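## Task

Hold the two salad hands together like tongs, pinch the beetroot cube between them and raise it out of the bowl, carry it still pinched until it is above the container, lower it so it rests inside the container, then withdraw the salad hands and both arms so nothing touches it.

## Robot and tools

Robot: two six-joint arms, left_arm and right_arm, facing each other across a table. Each ends in a parallel gripper. The names are labels only, not image sides. left_arm's base is on the +y side.

Frame: one shared scene frame in metres. Origin at the table centre, +z up, table surface at z = +0.020. Each gripper's fingers extend along its own +x axis and close along its own y axis. The reported end_effector_position is the point between the finger pads, roughly 3 to 4 cm short of the fingertips. At long reach the printed position can be somewhat off from the real one.

Row format (used by every moving command): a single flat list of 16 numbers covering both arms. The first 8 are left_arm: x, y, z, qw, qx, qy, qz, opening. The last 8 are right_arm in the same order. Always send both halves, even if one arm is meant to stay still. x, y, z are an absolute target position in metres in the scene frame. qw, qx, qy, qz are an absolute target orientation quaternion, w first, in the scene frame. Opening runs from -1 to +1: +1 is fully open (0.088 m), empty fingers touch near -0.80, and values below that add nothing. A full close needs about 0.5 s.

execute_actions: argument "actions" is a list with zero or one entry. Empty list: just report the current state. An entry with "rows" (1 to 15 rows of 16 numbers) and optional "steps" (1 to 15, default 15) runs that many control steps of 1/30 s, one row per step, repeating the final row if rows run out. An entry with only "steps" (up to 300) is a wait measured from the previous result. Optional "pictures" toggles camera images. A target more than 0.6 m from an arm's last reported position along any of that gripper's axes gets the whole call rejected, and nothing is sent.

move: "target" is one 16-number row as above, absolute poses. "speed" is top path speed in m/s, 0.002 to 0.5 (default 0.25); turning is capped at twice that in rad/s. Both grippers follow straight paths that finish together, lasting 0.5 to 10 s. The openings are applied at the start. Paths ignore obstacles and the other arm, and grippers may lag, stray or overshoot speed, especially near full extension. Faster moves and targets set deeper past a contact hit and press harder. Its result adds a "move:" line giving the ending: done, off_target, moving, held or fault. If only one arm is named, the other finished fine. It also reports which limits acted: paced means the commanded pose was clipped, held means a safety check blocked some steps and the arm may then jump fast. Each gripper's distance from its target is given.

wait: "seconds" 0 to 10; lets the simulation run without new commands.

zoom_image: "camera" is one of cam_high, cam_low, cam_left_wrist, cam_right_wrist; "region" is [x0, y0, x1, y1] in pixels, top-left origin, at most 504 by 504. All cameras are 504x504. Calibration (intrinsics, distortion, world-to-camera transforms) is supplied and may be slightly off.

finished_scene: "scene" is the current scene's number. Irreversible; the goal is checked then and must be holding.

Controller behaviour: each step the commanded pose is clipped to within 70 mm and 16 degrees of the measured pose, then approached by damped inverse kinematics, favouring position over orientation. After a short action an arm continues only toward that last clipped pose, so read the result and finish long motions in further calls. Friction can leave a gripper short or tilted, and tiny moves may not happen; check pose after each move and correct. To keep an orientation, resend the same intended quaternion rather than the drifted reported one. To hold an arm still, resend its last reported pose and desired opening. The simulation keeps running while the operator thinks.

Results: a state line per arm with position, quaternion and linear/angular velocities; grip_measured (finger opening on the command scale, possibly off by about 1 mm per gripper); joint positions (last value is opening in metres); a Hand target line showing where the controller is steering. A "pose unreachable" line or HELD marks steps where the clearance check altered or blocked a command. MOTOR HOT appears from 50 °C; at 95 °C an OVER-TEMPERATURE FAULT holds the arm, and if it does not cool the arm goes limp. A torque fault (contact torque reaching a joint's load limit: waist 17.8, shoulder 22, elbow 22, wrist pitch 5.8, wrist yaw 5.78, wrist roll 5.42 N m) freezes that arm for 10 s.

Gripping: to keep hold of a salad hand, command an opening clearly below grip_measured; the bigger the gap, the harder the squeeze (about 34 N per pad maximum). Closing fast can squeeze extra hard or even spring the fingers open.

Avoid: dropping the salad hands or the food, pushing anything off the table, letting the arms or their mounts collide or press on each other, slamming into the table, bowl or container, and long heavy loads that overheat motors. Loose objects may occasionally get nudged by outside pushes, so re-check positions in the images.

Each tool is called after "Request:" as name([rows], argument=value, ...), one row to a line, values as JSON.

## Session

Request:
execute_actions(actions=[])

Scene clock: 0.00 s of 4567.00 s.
left_arm: end_effector_position=(+0.0384, +0.2521, +0.3204) grip_measured=+0.843 end_effector_quat_wxyz=(+0.499, +0.623, -0.261, -0.543) end_effector_velocity=(+0.001, -0.001, -0.000) end_effector_angular_velocity=(+0.000, -0.010, +0.001) | right_arm: end_effector_position=(+0.3153, -0.1913, +0.3368) grip_measured=+0.852 end_effector_quat_wxyz=(+0.505, -0.386, -0.534, +0.558) end_effector_velocity=(-0.001, -0.001, -0.000) end_effector_angular_velocity=(-0.001, -0.016, +0.002)
Joint positions: left_arm=[ 0.224  0.568  0.854 -0.718 -0.075  1.441  0.08 ] | right_arm=[-1.254  1.914  1.197  1.45  -1.408 -0.711  0.081]
Joint velocities: left_arm=[-0.002  0.002 -0.002  0.007 -0.007  0.007 -0.   ] | right_arm=[-0.002 -0.002 -0.002  0.007 -0.007 -0.007 -0.   ]
Motor temperatures (°C, as the motors report them): left_arm=[29 33 31 33 30 32] | right_arm=[33 30 30 30 32 29]
Heat: left arm: hottest shoulder 33 °C (+0.0 °C/min); right arm: hottest waist 33 °C (+0.0 °C/min).
Hand target (left_arm): +0.038, +0.252, +0.320; +0.499, +0.623, -0.261, -0.543
Hand target (right_arm): +0.315, -0.191, +0.337; +0.505, -0.386, -0.534, +0.558

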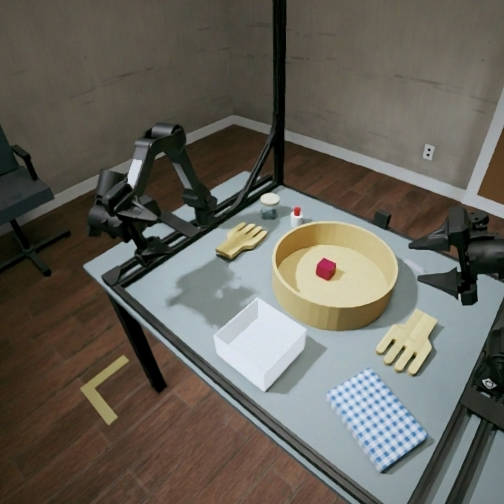

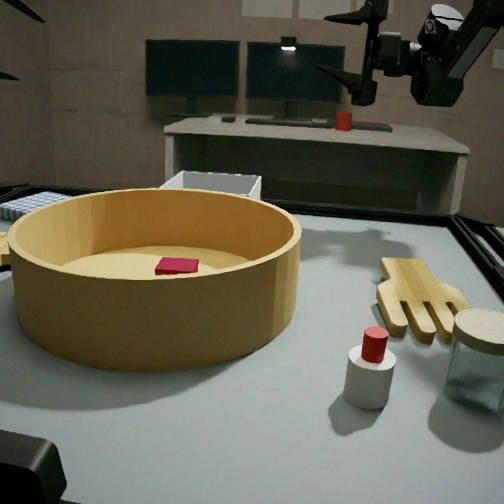

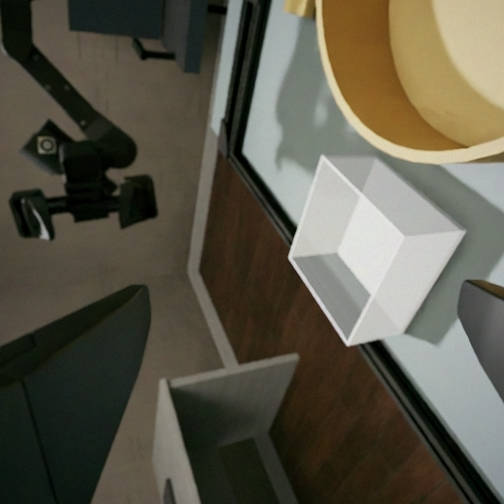

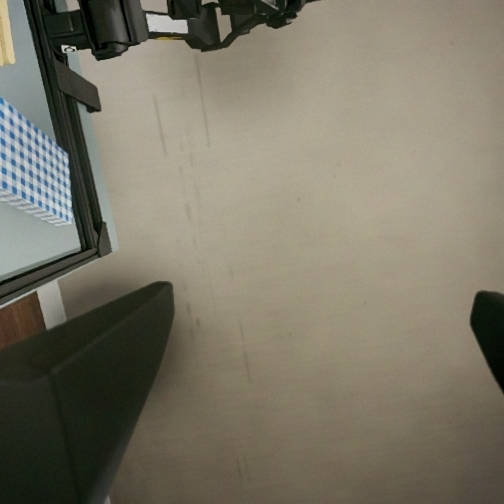

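Request:
zoom_image(camera="cam_high", region=[200, 190, 330, 320])

Request:
zoom_image(camera="cam_high", region=[350, 280, 460, 390])

Request:
zoom_image(camera="cam_low", region=[350, 230, 504, 384])

Region (200, 190, 330, 320) of cam_high's 504x504 image, scaled by 3.877, with more detail than that image has.

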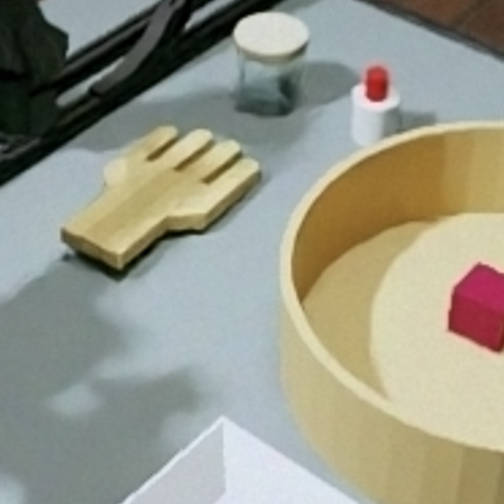

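Region (350, 280, 460, 390) of cam_high's 504x504 image, scaled by 4.582, with more detail than that image has.

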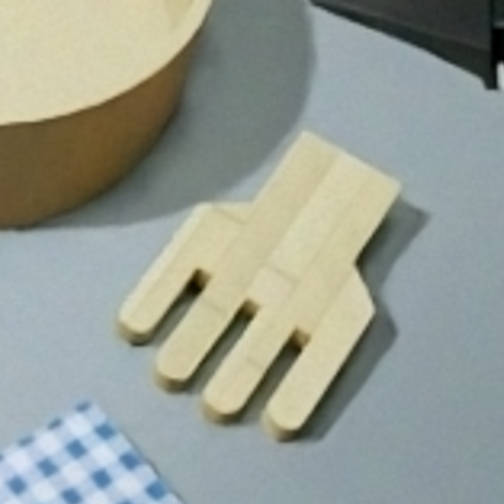

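Region (350, 230, 504, 384) of cam_low's 504x504 image, scaled by 3.273, with more detail than that image has.

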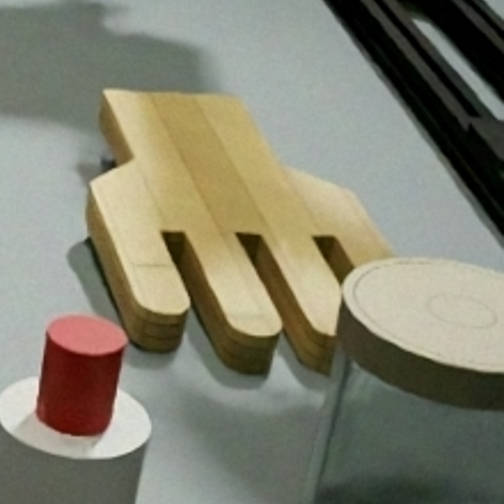

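Request:
move(target=[-0.11,0.257,0.17,0,0.866,0,-0.5,1,0.11,-0.30,0.17,0.5,0,0.866,0,1])

Scene clock: 9.67 s of 4567.00 s.
left_arm: end_effector_position=(-0.1062, +0.2607, +0.1709) grip_measured=+1.000 end_effector_quat_wxyz=(+0.003, +0.868, +0.003, -0.496) end_effector_velocity=(+0.004, +0.006, +0.003) end_effector_angular_velocity=(+0.035, -0.041, -0.004) | right_arm: end_effector_position=(+0.1136, -0.2938, +0.1748) grip_measured=+1.000 end_effector_quat_wxyz=(+0.032, +0.675, +0.736, +0.036) end_effector_velocity=(-0.001, -0.001, -0.002) end_effector_angular_velocity=(-0.000, -0.005, -0.000)
Joint positions: left_arm=[-0.69   1.612  1.202 -1.522 -0.401  0.799  0.088] | right_arm=[-1.477  1.475  0.008  1.567 -1.563 -3.137  0.088]
Joint velocities: left_arm=[-0.007  0.012  0.007 -0.051 -0.007 -0.007  0.   ] | right_arm=[-0.007  0.002 -0.007 -0.007 -0.007 -0.022  0.   ]
Motor temperatures (°C, as the motors report them): left_arm=[29 33 33 34 30 32] | right_arm=[33 31 31 30 32 29]
Heat: left arm: hottest wrist pitch 34 °C (+6.2 °C/min); right arm: hottest waist 33 °C (+0.0 °C/min).
Hand target (left_arm): -0.109, +0.260, +0.171; +0.001, +0.867, +0.004, -0.497
Hand target (right_arm): +0.112, -0.294, +0.173; +0.030, +0.674, +0.737, +0.033
Off the commanded pose (left_arm): 0.005 m, 1 deg.
Off the commanded pose (right_arm): 0.009 m, 98 deg; orientation clipped at the last step of the last action.
joint sent to its limit (right arm) — the command would take joint 4 (wrist pitch) past its upper limit, joint 5 (wrist yaw) past its lower limit and joint 6 (wrist roll) past its lower limit, so those joints were sent only as far as their limits.
After step 90, 0.83 s passed at rest.
move: off_target (right_arm); limits=paced
camera_calibration (this result's frames):
cam_left_wrist: T_world_to_cam=[[0.0145812, 0.999877, -0.00579545, -0.242805], [0.621054, -0.00451406, 0.783755, -0.039586], [0.783632, -0.0150274, -0.621043, 0.271626], [0, 0, 0, 1]] pos_world=[-0.184729, 0.246678, 0.19831]
cam_right_wrist: T_world_to_cam=[[-0.995569, -0.0362927, -0.0867444, 0.133006], [-0.0664853, -0.380666, 0.92232, -0.242349], [-0.0664941, 0.924, 0.376566, 0.28887], [0, 0, 0, 1]] pos_world=[0.135512, -0.354343, 0.126282]

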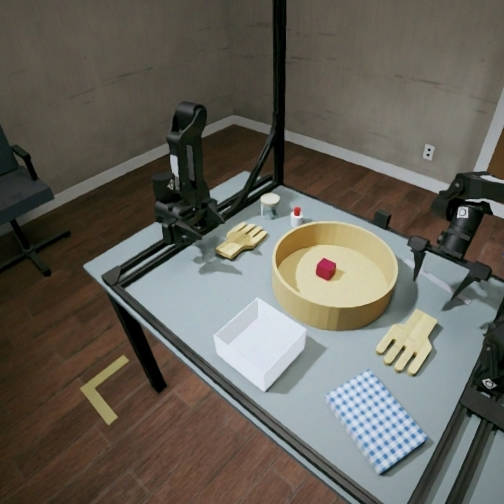

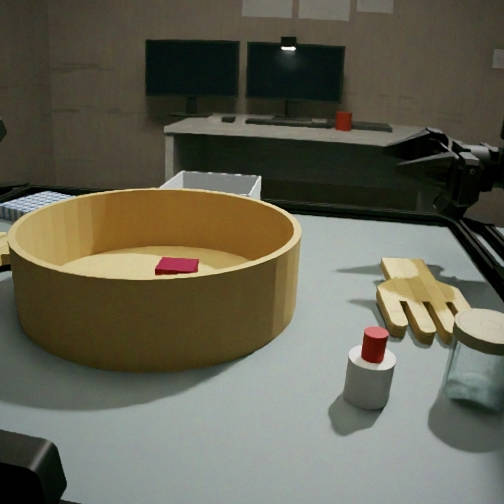

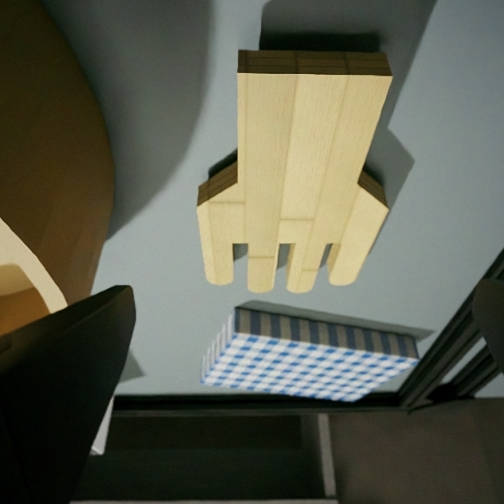

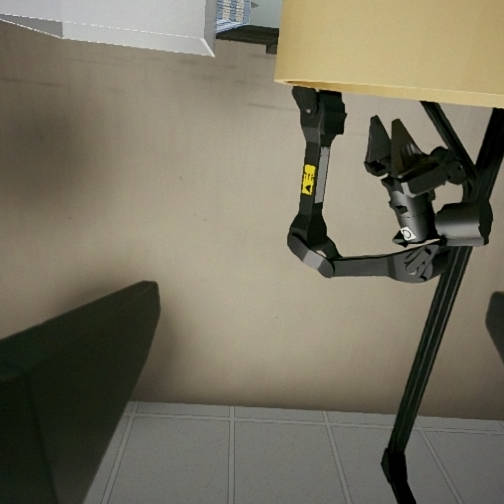

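Request:
move(target=[-0.09,0.266,0.09,0,0.866,0,-0.5,1,0.36,-0.30,0.30,0.683,-0.683,-0.183,0.183,1])

Request:
move(target=[-0.09,0.266,0.09,0,0.866,0,-0.5,1,0.15,-0.16,0.28,0.8,-0.191,0.331,0.462,1])

Scene clock: 15.00 s of 4567.00 s.
left_arm: end_effector_position=(-0.0926, +0.2649, +0.0932) grip_measured=+1.000 end_effector_quat_wxyz=(+0.005, +0.863, -0.003, -0.506) end_effector_velocity=(+0.005, +0.002, +0.002) end_effector_angular_velocity=(+0.005, -0.033, -0.003) | right_arm: end_effector_position=(+0.3595, -0.3025, +0.2948) grip_measured=+1.000 end_effector_quat_wxyz=(+0.681, -0.685, -0.183, +0.184) end_effector_velocity=(+0.002, -0.002, -0.001) end_effector_angular_velocity=(-0.000, +0.025, -0.010)
Joint positions: left_arm=[-0.652  1.641  0.918 -1.168 -0.404  0.849  0.088] | right_arm=[-1.262  1.36   0.689  0.669 -0.216 -1.576  0.088]
Joint velocities: left_arm=[-0.002  0.002 -0.002 -0.022 -0.022 -0.007  0.   ] | right_arm=[-0.002 -0.002  0.012 -0.037  0.007  0.007  0.   ]
Motor temperatures (°C, as the motors report them): left_arm=[29 33 33 34 30 32] | right_arm=[33 31 31 31 32 29]
Heat: left arm: hottest wrist pitch 34 °C (+4.0 °C/min); right arm: hottest waist 33 °C (+0.0 °C/min).
Hand target (left_arm): -0.090, +0.267, +0.090; -0.000, +0.866, -0.000, -0.500
Hand target (right_arm): +0.361, -0.301, +0.298; +0.683, -0.683, -0.183, +0.183
Off the commanded pose (left_arm): 0.004 m, 1 deg.
Off the commanded pose (right_arm): 0.006 m, 0 deg.
move: done
camera_calibration (this result's frames):
cam_left_wrist: T_world_to_cam=[[0.022118, 0.999648, -0.014626, -0.246095], [0.638453, -0.00286537, 0.769655, 0.0153295], [0.769343, -0.0263613, -0.638292, 0.216099], [0, 0, 0, 1]] pos_world=[-0.170598, 0.251749, 0.122536]
cam_right_wrist: T_world_to_cam=[[0.0475654, 0.0217726, 0.998631, -0.289583], [0.142784, -0.989644, 0.0147758, -0.331843], [0.98861, 0.141886, -0.0501816, -0.221997], [0, 0, 0, 1]] pos_world=[0.280624, -0.290603, 0.282949]

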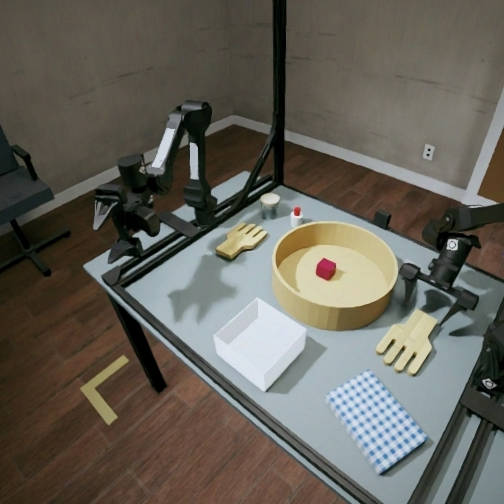

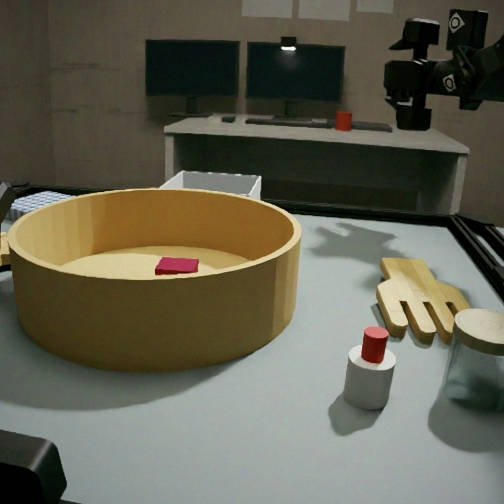

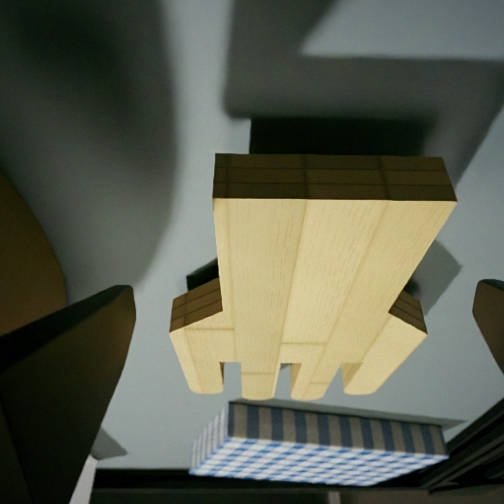

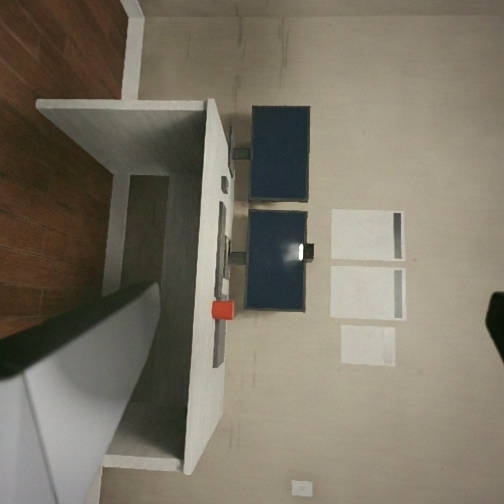

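Scene clock: 18.70 s of 4567.00 s.
left_arm: end_effector_position=(-0.0924, +0.2650, +0.0927) grip_measured=+1.000 end_effector_quat_wxyz=(+0.004, +0.863, -0.002, -0.505) end_effector_velocity=(+0.001, -0.002, -0.000) end_effector_angular_velocity=(+0.001, -0.001, -0.019) | right_arm: end_effector_position=(+0.1513, -0.1608, +0.2798) grip_measured=+1.000 end_effector_quat_wxyz=(+0.802, -0.197, +0.328, +0.458) end_effector_velocity=(-0.005, -0.001, -0.005) end_effector_angular_velocity=(-0.018, +0.022, +0.023)
Joint positions: left_arm=[-0.652  1.644  0.918 -1.167 -0.405  0.849  0.088] | right_arm=[-0.514  1.261  1.18  -0.706  0.021 -0.002  0.088]
Joint velocities: left_arm=[ 0.002 -0.002 -0.002  0.007 -0.007  0.022  0.   ] | right_arm=[ 0.002  0.002 -0.002 -0.022 -0.022 -0.007  0.   ]
Motor temperatures (°C, as the motors report them): left_arm=[29 34 33 34 31 32] | right_arm=[33 31 32 31 32 29]
Heat: left arm: hottest shoulder 34 °C (+3.2 °C/min); right arm: hottest waist 33 °C (+0.0 °C/min).
Hand target (left_arm): -0.090, +0.266, +0.090; -0.000, +0.866, +0.000, -0.500
Hand target (right_arm): +0.150, -0.158, +0.281; +0.801, -0.196, +0.330, +0.460
Off the commanded pose (left_arm): 0.004 m, 1 deg.
Off the commanded pose (right_arm): 0.002 m, 1 deg.
move: done
camera_calibration (this result's frames):
cam_left_wrist: T_world_to_cam=[[0.0218831, 0.99968, -0.0126821, -0.246393], [0.636984, -0.00416435, 0.770866, 0.0156993], [0.770566, -0.0249473, -0.636872, 0.215197], [0, 0, 0, 1]] pos_world=[-0.170432, 0.251748, 0.121826]
cam_right_wrist: T_world_to_cam=[[0.877735, -0.478455, -0.0257218, -0.187158], [-0.449173, -0.802953, -0.391804, 0.0716809], [0.166807, 0.355454, -0.919689, 0.364945], [0, 0, 0, 1]] pos_world=[0.135597, -0.161712, 0.358906]

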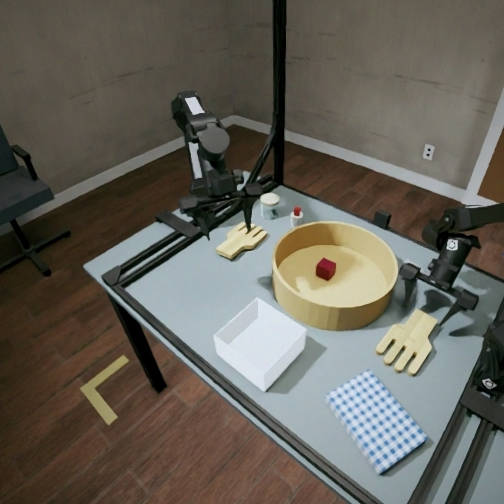

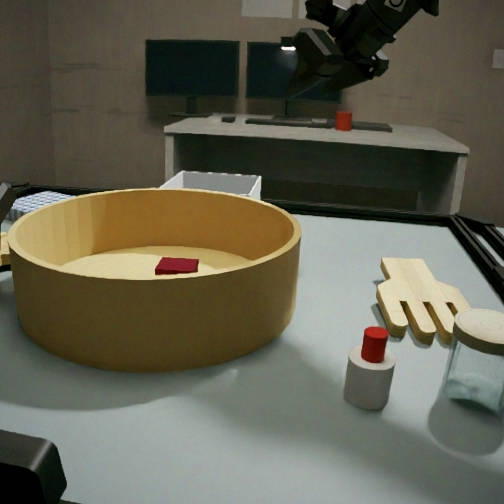

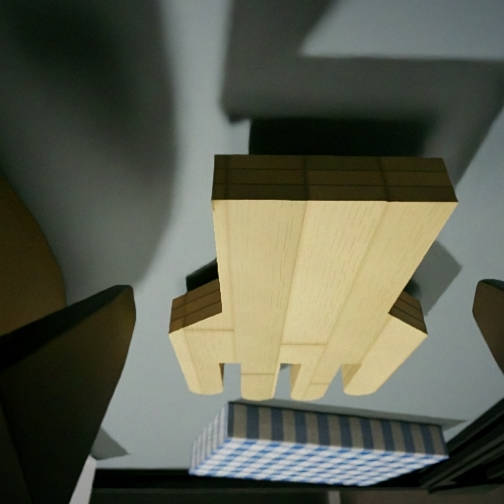

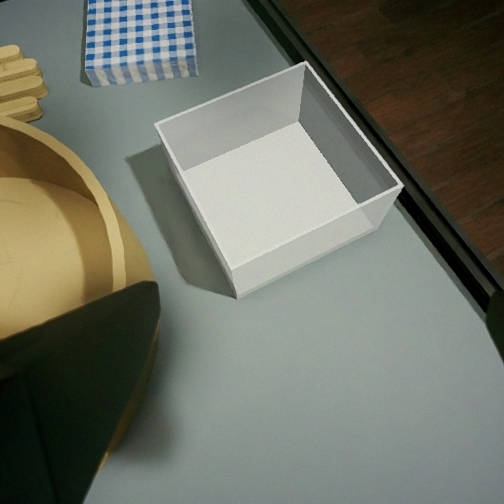

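Request:
move(target=[-0.07,0.267,0.056,0,0.866,0,-0.5,1,0.11,-0.30,0.16,0.5,0,0.866,0,1], speed=0.15)

Scene clock: 25.00 s of 4567.00 s.
left_arm: end_effector_position=(-0.0785, +0.2666, +0.0639) grip_measured=+1.000 end_effector_quat_wxyz=(+0.005, +0.862, -0.017, -0.506) end_effector_velocity=(-0.000, -0.001, +0.000) end_effector_angular_velocity=(-0.014, -0.001, +0.002) | right_arm: end_effector_position=(+0.1101, -0.2994, +0.1636) grip_measured=+1.000 end_effector_quat_wxyz=(+0.507, -0.003, +0.862, +0.008) end_effector_velocity=(-0.002, -0.005, +0.001) end_effector_angular_velocity=(-0.018, +0.017, +0.002)
Joint positions: left_arm=[-0.617  1.65   0.795 -1.    -0.43   0.909  0.088] | right_arm=[-0.91   1.635  1.2   -1.548 -0.304  0.58   0.088]
Joint velocities: left_arm=[-0.002 -0.002 -0.002  0.007 -0.007 -0.007  0.   ] | right_arm=[-0.007  0.002 -0.002 -0.022  0.007 -0.007  0.   ]
Motor temperatures (°C, as the motors report them): left_arm=[29 34 33 34 31 32] | right_arm=[33 31 33 31 32 29]
Heat: left arm: hottest shoulder 34 °C (+2.4 °C/min); right arm: hottest waist 33 °C (+0.0 °C/min).
Hand target (left_arm): -0.070, +0.268, +0.057; -0.000, +0.866, -0.000, -0.500
Hand target (right_arm): +0.109, -0.301, +0.161; +0.499, -0.002, +0.867, +0.001
Off the commanded pose (left_arm): 0.012 m, 2 deg.
Off the commanded pose (right_arm): 0.004 m, 1 deg.
move: off_target (left_arm)
camera_calibration (this result's frames):
cam_left_wrist: T_world_to_cam=[[0.0466612, 0.998495, -0.0288224, -0.245376], [0.638194, -0.00760179, 0.769838, 0.0301143], [0.76846, -0.0543158, -0.637589, 0.193932], [0, 0, 0, 1]] pos_world=[-0.156799, 0.255769, 0.0933937]
cam_right_wrist: T_world_to_cam=[[-0.018636, -0.998652, -0.048437, -0.273662], [-0.629639, -0.0259101, 0.776456, -0.0422982], [-0.776664, 0.0449679, -0.628308, 0.277533], [0, 0, 0, 1]] pos_world=[0.183818, -0.286869, 0.193964]

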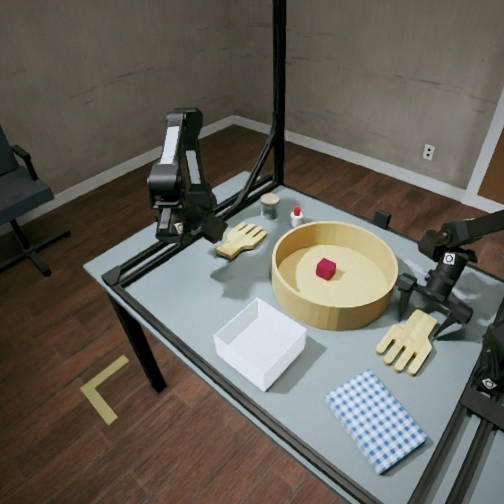

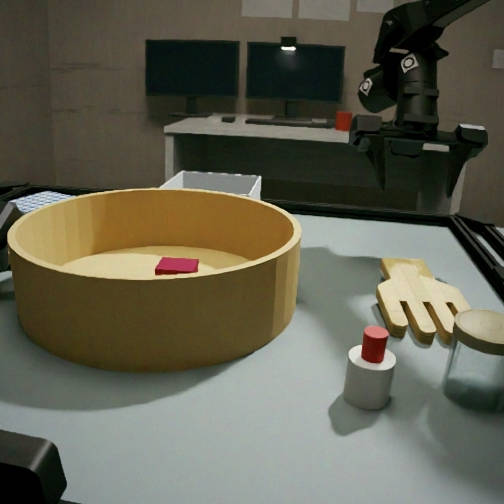

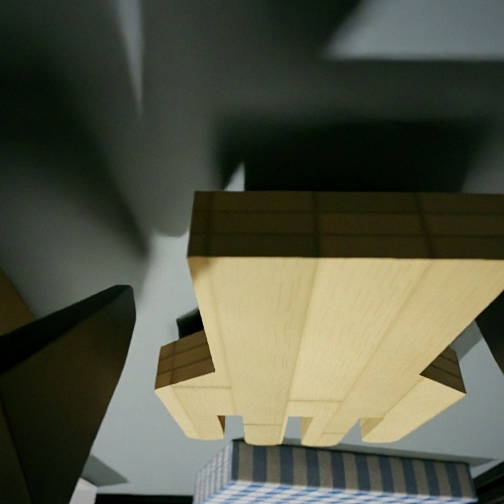

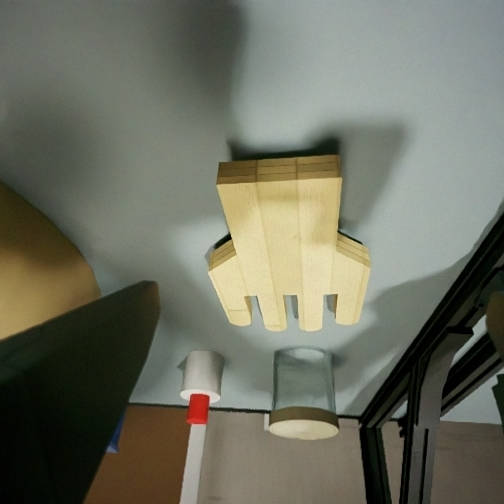

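Request:
move(target=[-0.085,0.277,0.082,0,0.866,0,-0.5,1,0.046,-0.293,0.09,0.5,0,0.866,0,1], speed=0.1)

Request:
move(target=[-0.07,0.277,0.056,0,0.866,0,-0.5,1,0.04,-0.293,0.08,0.5,0,0.866,0,1], speed=0.04)

Scene clock: 26.93 s of 4567.00 s.
left_arm: end_effector_position=(-0.0818, +0.2787, +0.0792) grip_measured=+1.000 end_effector_quat_wxyz=(-0.005, +0.869, +0.003, -0.494) end_effector_velocity=(+0.003, -0.000, +0.002) end_effector_angular_velocity=(-0.011, -0.021, -0.004) | right_arm: end_effector_position=(+0.0478, -0.2929, +0.0906) grip_measured=+1.000 end_effector_quat_wxyz=(+0.501, -0.001, +0.865, -0.002) end_effector_velocity=(-0.004, +0.002, -0.003) end_effector_angular_velocity=(+0.023, +0.011, +0.006)
Joint positions: left_arm=[-0.657  1.637  0.836 -1.127 -0.411  0.842  0.088] | right_arm=[-0.712  1.576  0.831 -1.187 -0.383  0.788  0.088]
Joint velocities: left_arm=[-0.002 -0.002 -0.002 -0.007 -0.022 -0.007  0.   ] | right_arm=[ 0.007 -0.002 -0.017  0.022 -0.022 -0.007  0.   ]
Motor temperatures (°C, as the motors report them): left_arm=[29 34 33 34 31 32] | right_arm=[33 31 33 31 32 29]
Heat: left arm: hottest shoulder 34 °C (+2.2 °C/min); right arm: hottest waist 33 °C (+0.0 °C/min).
Hand target (left_arm): -0.085, +0.277, +0.082; -0.000, +0.866, +0.000, -0.500
Hand target (right_arm): +0.046, -0.293, +0.090; +0.501, -0.000, +0.866, -0.000
Off the commanded pose (left_arm): 0.005 m, 1 deg.
Off the commanded pose (right_arm): 0.002 m, 0 deg.
move: done
camera_calibration (this result's frames):
cam_left_wrist: T_world_to_cam=[[0.022741, 0.999712, 0.00766104, -0.262101], [0.617097, -0.0200656, 0.786631, 0.0209167], [0.786558, -0.0131612, -0.617376, 0.195298], [0, 0, 0, 1]] pos_world=[-0.16056, 0.265015, 0.106126]
cam_right_wrist: T_world_to_cam=[[-0.0317832, -0.998909, -0.034217, -0.272603], [-0.619616, -0.0071704, 0.784872, -0.0203858], [-0.784261, 0.0461472, -0.618712, 0.182767], [0, 0, 0, 1]] pos_world=[0.122041, -0.280886, 0.119753]

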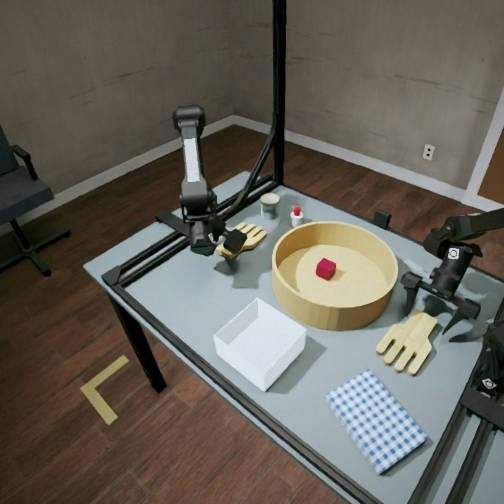

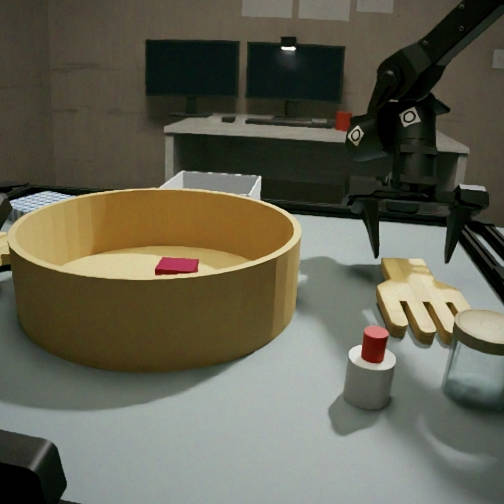

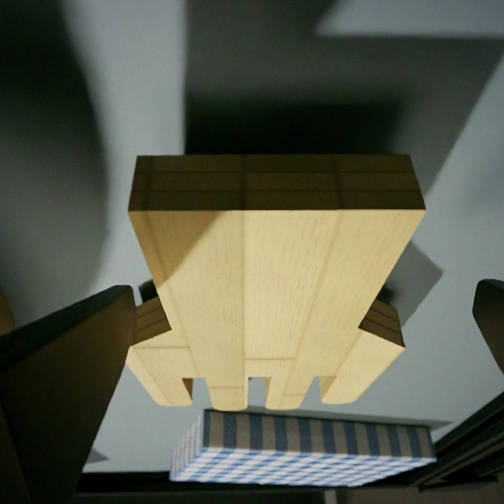

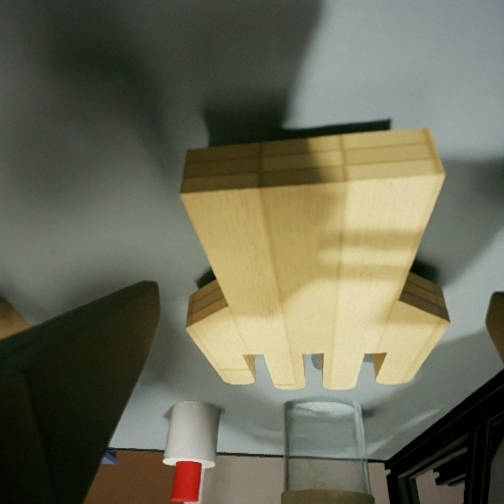

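Scene clock: 27.93 s of 4567.00 s.
left_arm: end_effector_position=(-0.0733, +0.2752, +0.0589) grip_measured=+1.000 end_effector_quat_wxyz=(+0.004, +0.863, -0.002, -0.506) end_effector_velocity=(+0.000, -0.002, -0.002) end_effector_angular_velocity=(-0.003, +0.001, -0.019) | right_arm: end_effector_position=(+0.0422, -0.2924, +0.0813) grip_measured=+1.000 end_effector_quat_wxyz=(+0.503, +0.000, +0.865, +0.001) end_effector_velocity=(-0.002, +0.000, -0.001) end_effector_angular_velocity=(+0.003, +0.004, -0.006)
Joint positions: left_arm=[-0.611  1.644  0.762 -0.992 -0.417  0.892  0.088] | right_arm=[-0.692  1.576  0.791 -1.132 -0.392  0.809  0.088]
Joint velocities: left_arm=[ 0.002  0.002 -0.007  0.022 -0.007  0.022  0.   ] | right_arm=[ 0.002 -0.002 -0.007  0.007 -0.007  0.007  0.   ]
Motor temperatures (°C, as the motors report them): left_arm=[29 34 33 34 31 32] | right_arm=[33 31 33 31 32 29]
Heat: left arm: hottest shoulder 34 °C (+2.1 °C/min); right arm: hottest waist 33 °C (+0.0 °C/min).
Hand target (left_arm): -0.070, +0.277, +0.056; +0.000, +0.866, -0.000, -0.500
Hand target (right_arm): +0.040, -0.293, +0.080; +0.500, +0.000, +0.866, -0.000
Off the commanded pose (left_arm): 0.005 m, 1 deg.
Off the commanded pose (right_arm): 0.003 m, 0 deg.
move: done
camera_calibration (this result's frames):
cam_left_wrist: T_world_to_cam=[[0.0218579, 0.999661, -0.0141417, -0.257344], [0.637782, -0.0030495, 0.770211, 0.029378], [0.769907, -0.0258546, -0.637632, 0.179436], [0, 0, 0, 1]] pos_world=[-0.151261, 0.261985, 0.0881479]
cam_right_wrist: T_world_to_cam=[[-0.0325215, -0.998642, -0.0406952, -0.27191], [-0.621842, -0.0116592, 0.783056, -0.0176565], [-0.782467, 0.0507722, -0.620618, 0.173996], [0, 0, 0, 1]] pos_world=[0.116324, -0.280581, 0.110746]

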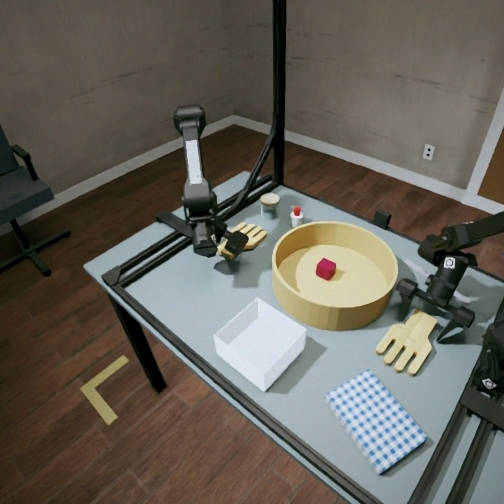

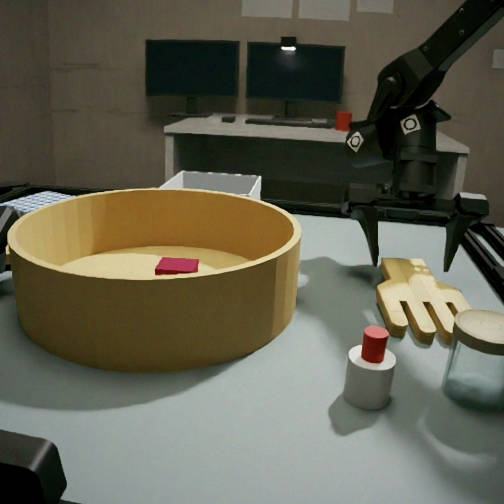

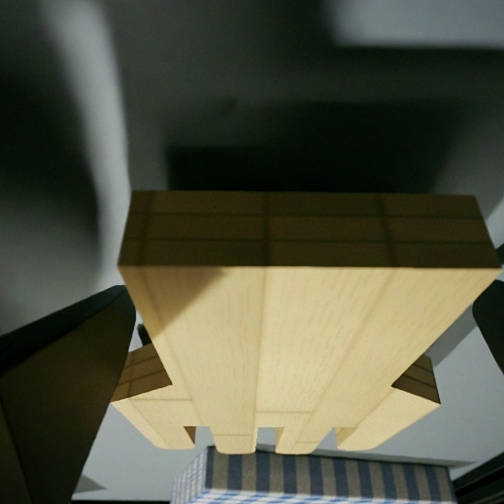

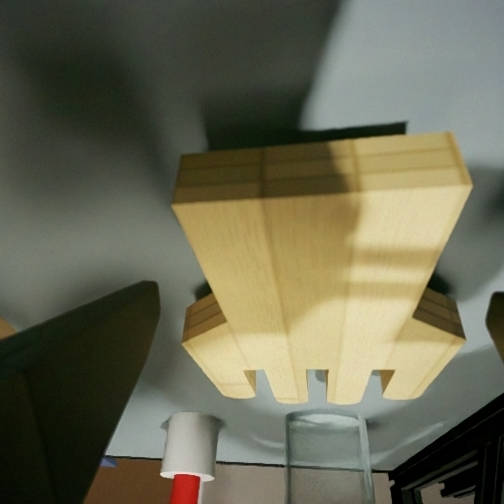

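Request:
move(target=[-0.074,0.275,0.051,0,0.866,0,-0.5,1,0.034,-0.293,0.052,0.5,0,0.866,0,1], speed=0.03)

Request:
move(target=[-0.074,0.275,0.051,0,0.866,0,-0.5,0.1,0.034,-0.293,0.052,0.5,0,0.866,0,0.1], speed=0.03)

Scene clock: 30.10 s of 4567.00 s.
left_arm: end_effector_position=(-0.0741, +0.2745, +0.0527) grip_measured=+1.000 end_effector_quat_wxyz=(+0.002, +0.864, +0.000, -0.503) end_effector_velocity=(+0.001, +0.001, +0.001) end_effector_angular_velocity=(-0.002, -0.010, -0.003) | right_arm: end_effector_position=(+0.0365, -0.2920, +0.0542) grip_measured=+1.000 end_effector_quat_wxyz=(+0.504, +0.002, +0.864, +0.003) end_effector_velocity=(-0.003, -0.003, -0.000) end_effector_angular_velocity=(-0.013, +0.016, -0.011)
Joint positions: left_arm=[-0.613  1.674  0.761 -0.972 -0.418  0.888  0.088] | right_arm=[-0.67   1.626  0.715 -0.991 -0.399  0.831  0.088]
Joint velocities: left_arm=[-0.007 -0.002 -0.002 -0.007 -0.007 -0.007  0.   ] | right_arm=[-0.002  0.002 -0.007 -0.007 -0.007  0.007  0.   ]
Motor temperatures (°C, as the motors report them): left_arm=[29 34 33 34 31 32] | right_arm=[33 31 33 31 32 29]
Heat: left arm: hottest shoulder 34 °C (+2.0 °C/min); right arm: hottest waist 33 °C (+0.0 °C/min).
Hand target (left_arm): -0.074, +0.275, +0.051; -0.000, +0.866, +0.000, -0.500
Hand target (right_arm): +0.034, -0.293, +0.052; +0.500, +0.000, +0.866, -0.000
Off the commanded pose (left_arm): 0.002 m, 0 deg.
Off the commanded pose (right_arm): 0.003 m, 1 deg.
move: done
camera_calibration (this result's frames):
cam_left_wrist: T_world_to_cam=[[0.0202492, 0.99977, -0.00703377, -0.257218], [0.632667, -0.00736582, 0.774389, 0.0352581], [0.774159, -0.0201308, -0.632671, 0.174526], [0, 0, 0, 1]] pos_world=[-0.152209, 0.260931, 0.0813048]
cam_right_wrist: T_world_to_cam=[[-0.0322204, -0.998441, -0.0455811, -0.272505], [-0.624942, -0.0154651, 0.780518, -0.000867941], [-0.780006, 0.0536341, -0.623469, 0.153613], [0, 0, 0, 1]] pos_world=[0.110497, -0.280332, 0.0840297]

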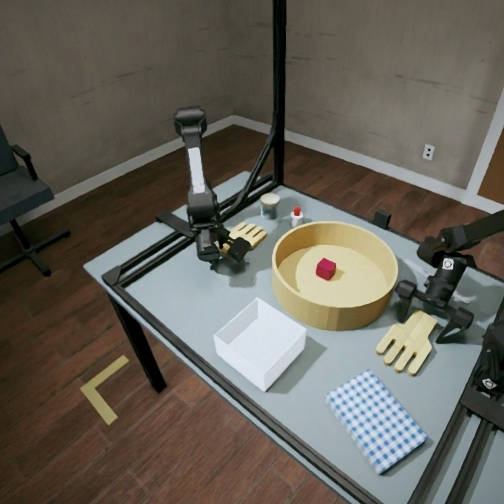

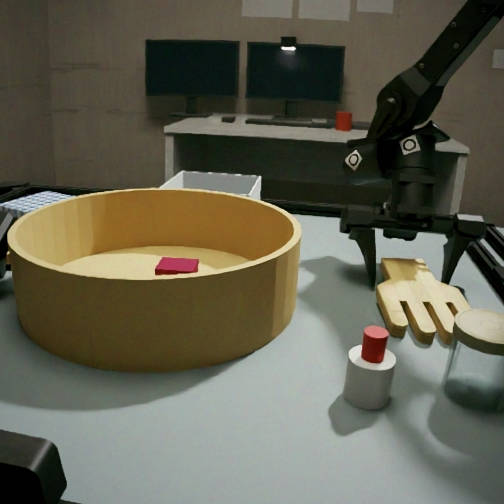

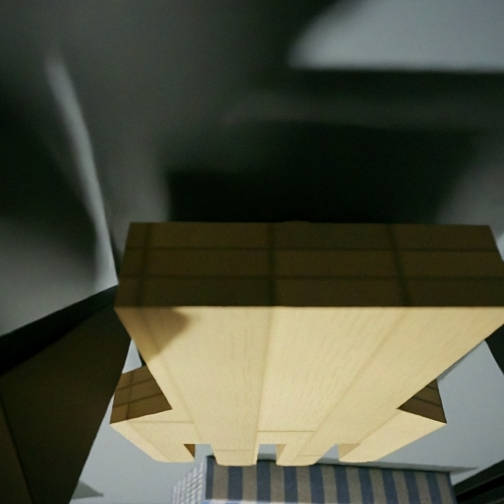

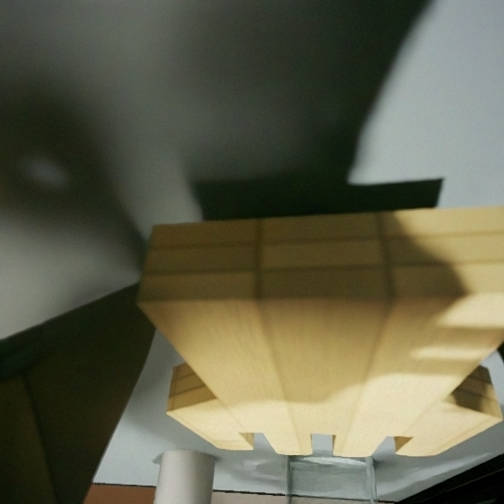

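Scene clock: 30.80 s of 4567.00 s.
left_arm: end_effector_position=(-0.0740, +0.2744, +0.0527) grip_measured=+0.409 end_effector_quat_wxyz=(+0.002, +0.865, -0.000, -0.502) end_effector_velocity=(+0.003, +0.004, +0.001) end_effector_angular_velocity=(+0.007, -0.021, +0.014) | right_arm: end_effector_position=(+0.0363, -0.2920, +0.0541) grip_measured=+0.441 end_effector_quat_wxyz=(+0.504, +0.001, +0.864, +0.003) end_effector_velocity=(-0.002, -0.002, +0.001) end_effector_angular_velocity=(+0.002, +0.010, +0.002)
Joint positions: left_arm=[-0.613  1.675  0.761 -0.972 -0.419  0.888  0.059] | right_arm=[-0.669  1.626  0.714 -0.991 -0.399  0.832  0.061]
Joint velocities: left_arm=[-0.002  0.002 -0.002 -0.022 -0.007 -0.022 -0.   ] | right_arm=[-0.002 -0.007 -0.007 -0.007 -0.007 -0.007 -0.   ]
Motor temperatures (°C, as the motors report them): left_arm=[29 34 33 34 31 32] | right_arm=[33 31 33 31 32 29]
Heat: left arm: hottest shoulder 34 °C (+1.9 °C/min); right arm: hottest waist 33 °C (+0.0 °C/min).
Hand target (left_arm): -0.074, +0.275, +0.051; -0.000, +0.866, -0.000, -0.500
Hand target (right_arm): +0.034, -0.293, +0.052; +0.500, -0.000, +0.866, -0.000
Off the commanded pose (left_arm): 0.002 m, 0 deg.
Off the commanded pose (right_arm): 0.003 m, 1 deg.
move: done
camera_calibration (this result's frames):
cam_left_wrist: T_world_to_cam=[[0.0209932, 0.999753, -0.00732471, -0.257084], [0.631802, -0.00758808, 0.775092, 0.0351717], [0.774845, -0.0208994, -0.631806, 0.174693], [0, 0, 0, 1]] pos_world=[-0.152184, 0.260938, 0.0812275]
cam_right_wrist: T_world_to_cam=[[-0.032182, -0.998465, -0.0450875, -0.272602], [-0.624755, -0.015116, 0.780675, -0.000755963], [-0.780157, 0.0532923, -0.623309, 0.153337], [0, 0, 0, 1]] pos_world=[0.110382, -0.280366, 0.0838758]

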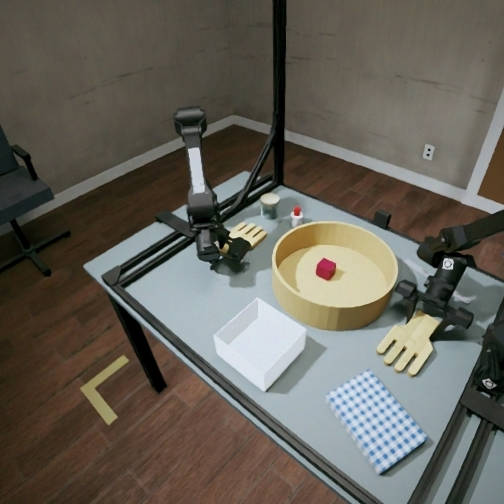

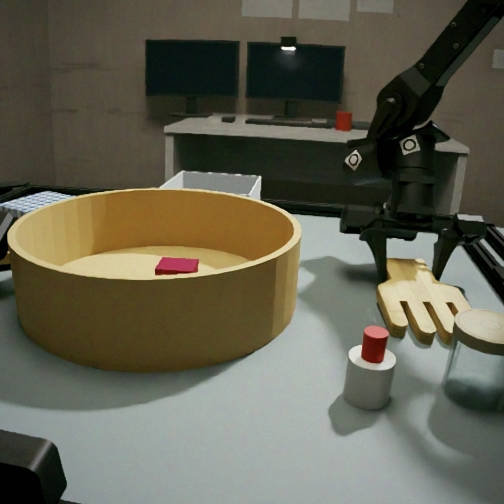

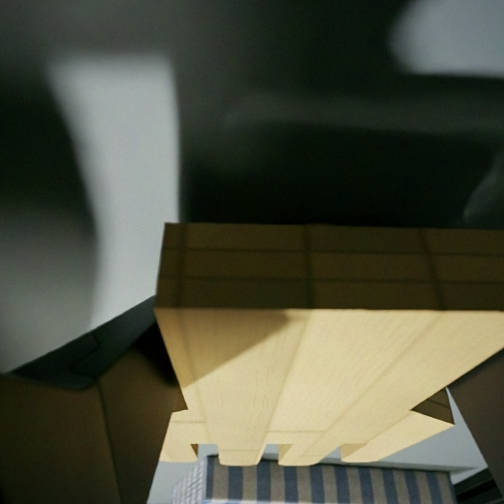

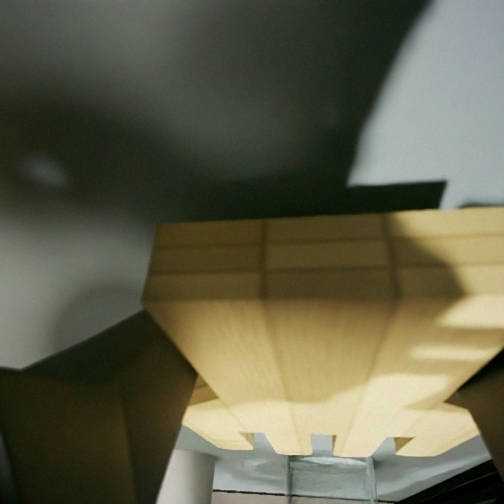

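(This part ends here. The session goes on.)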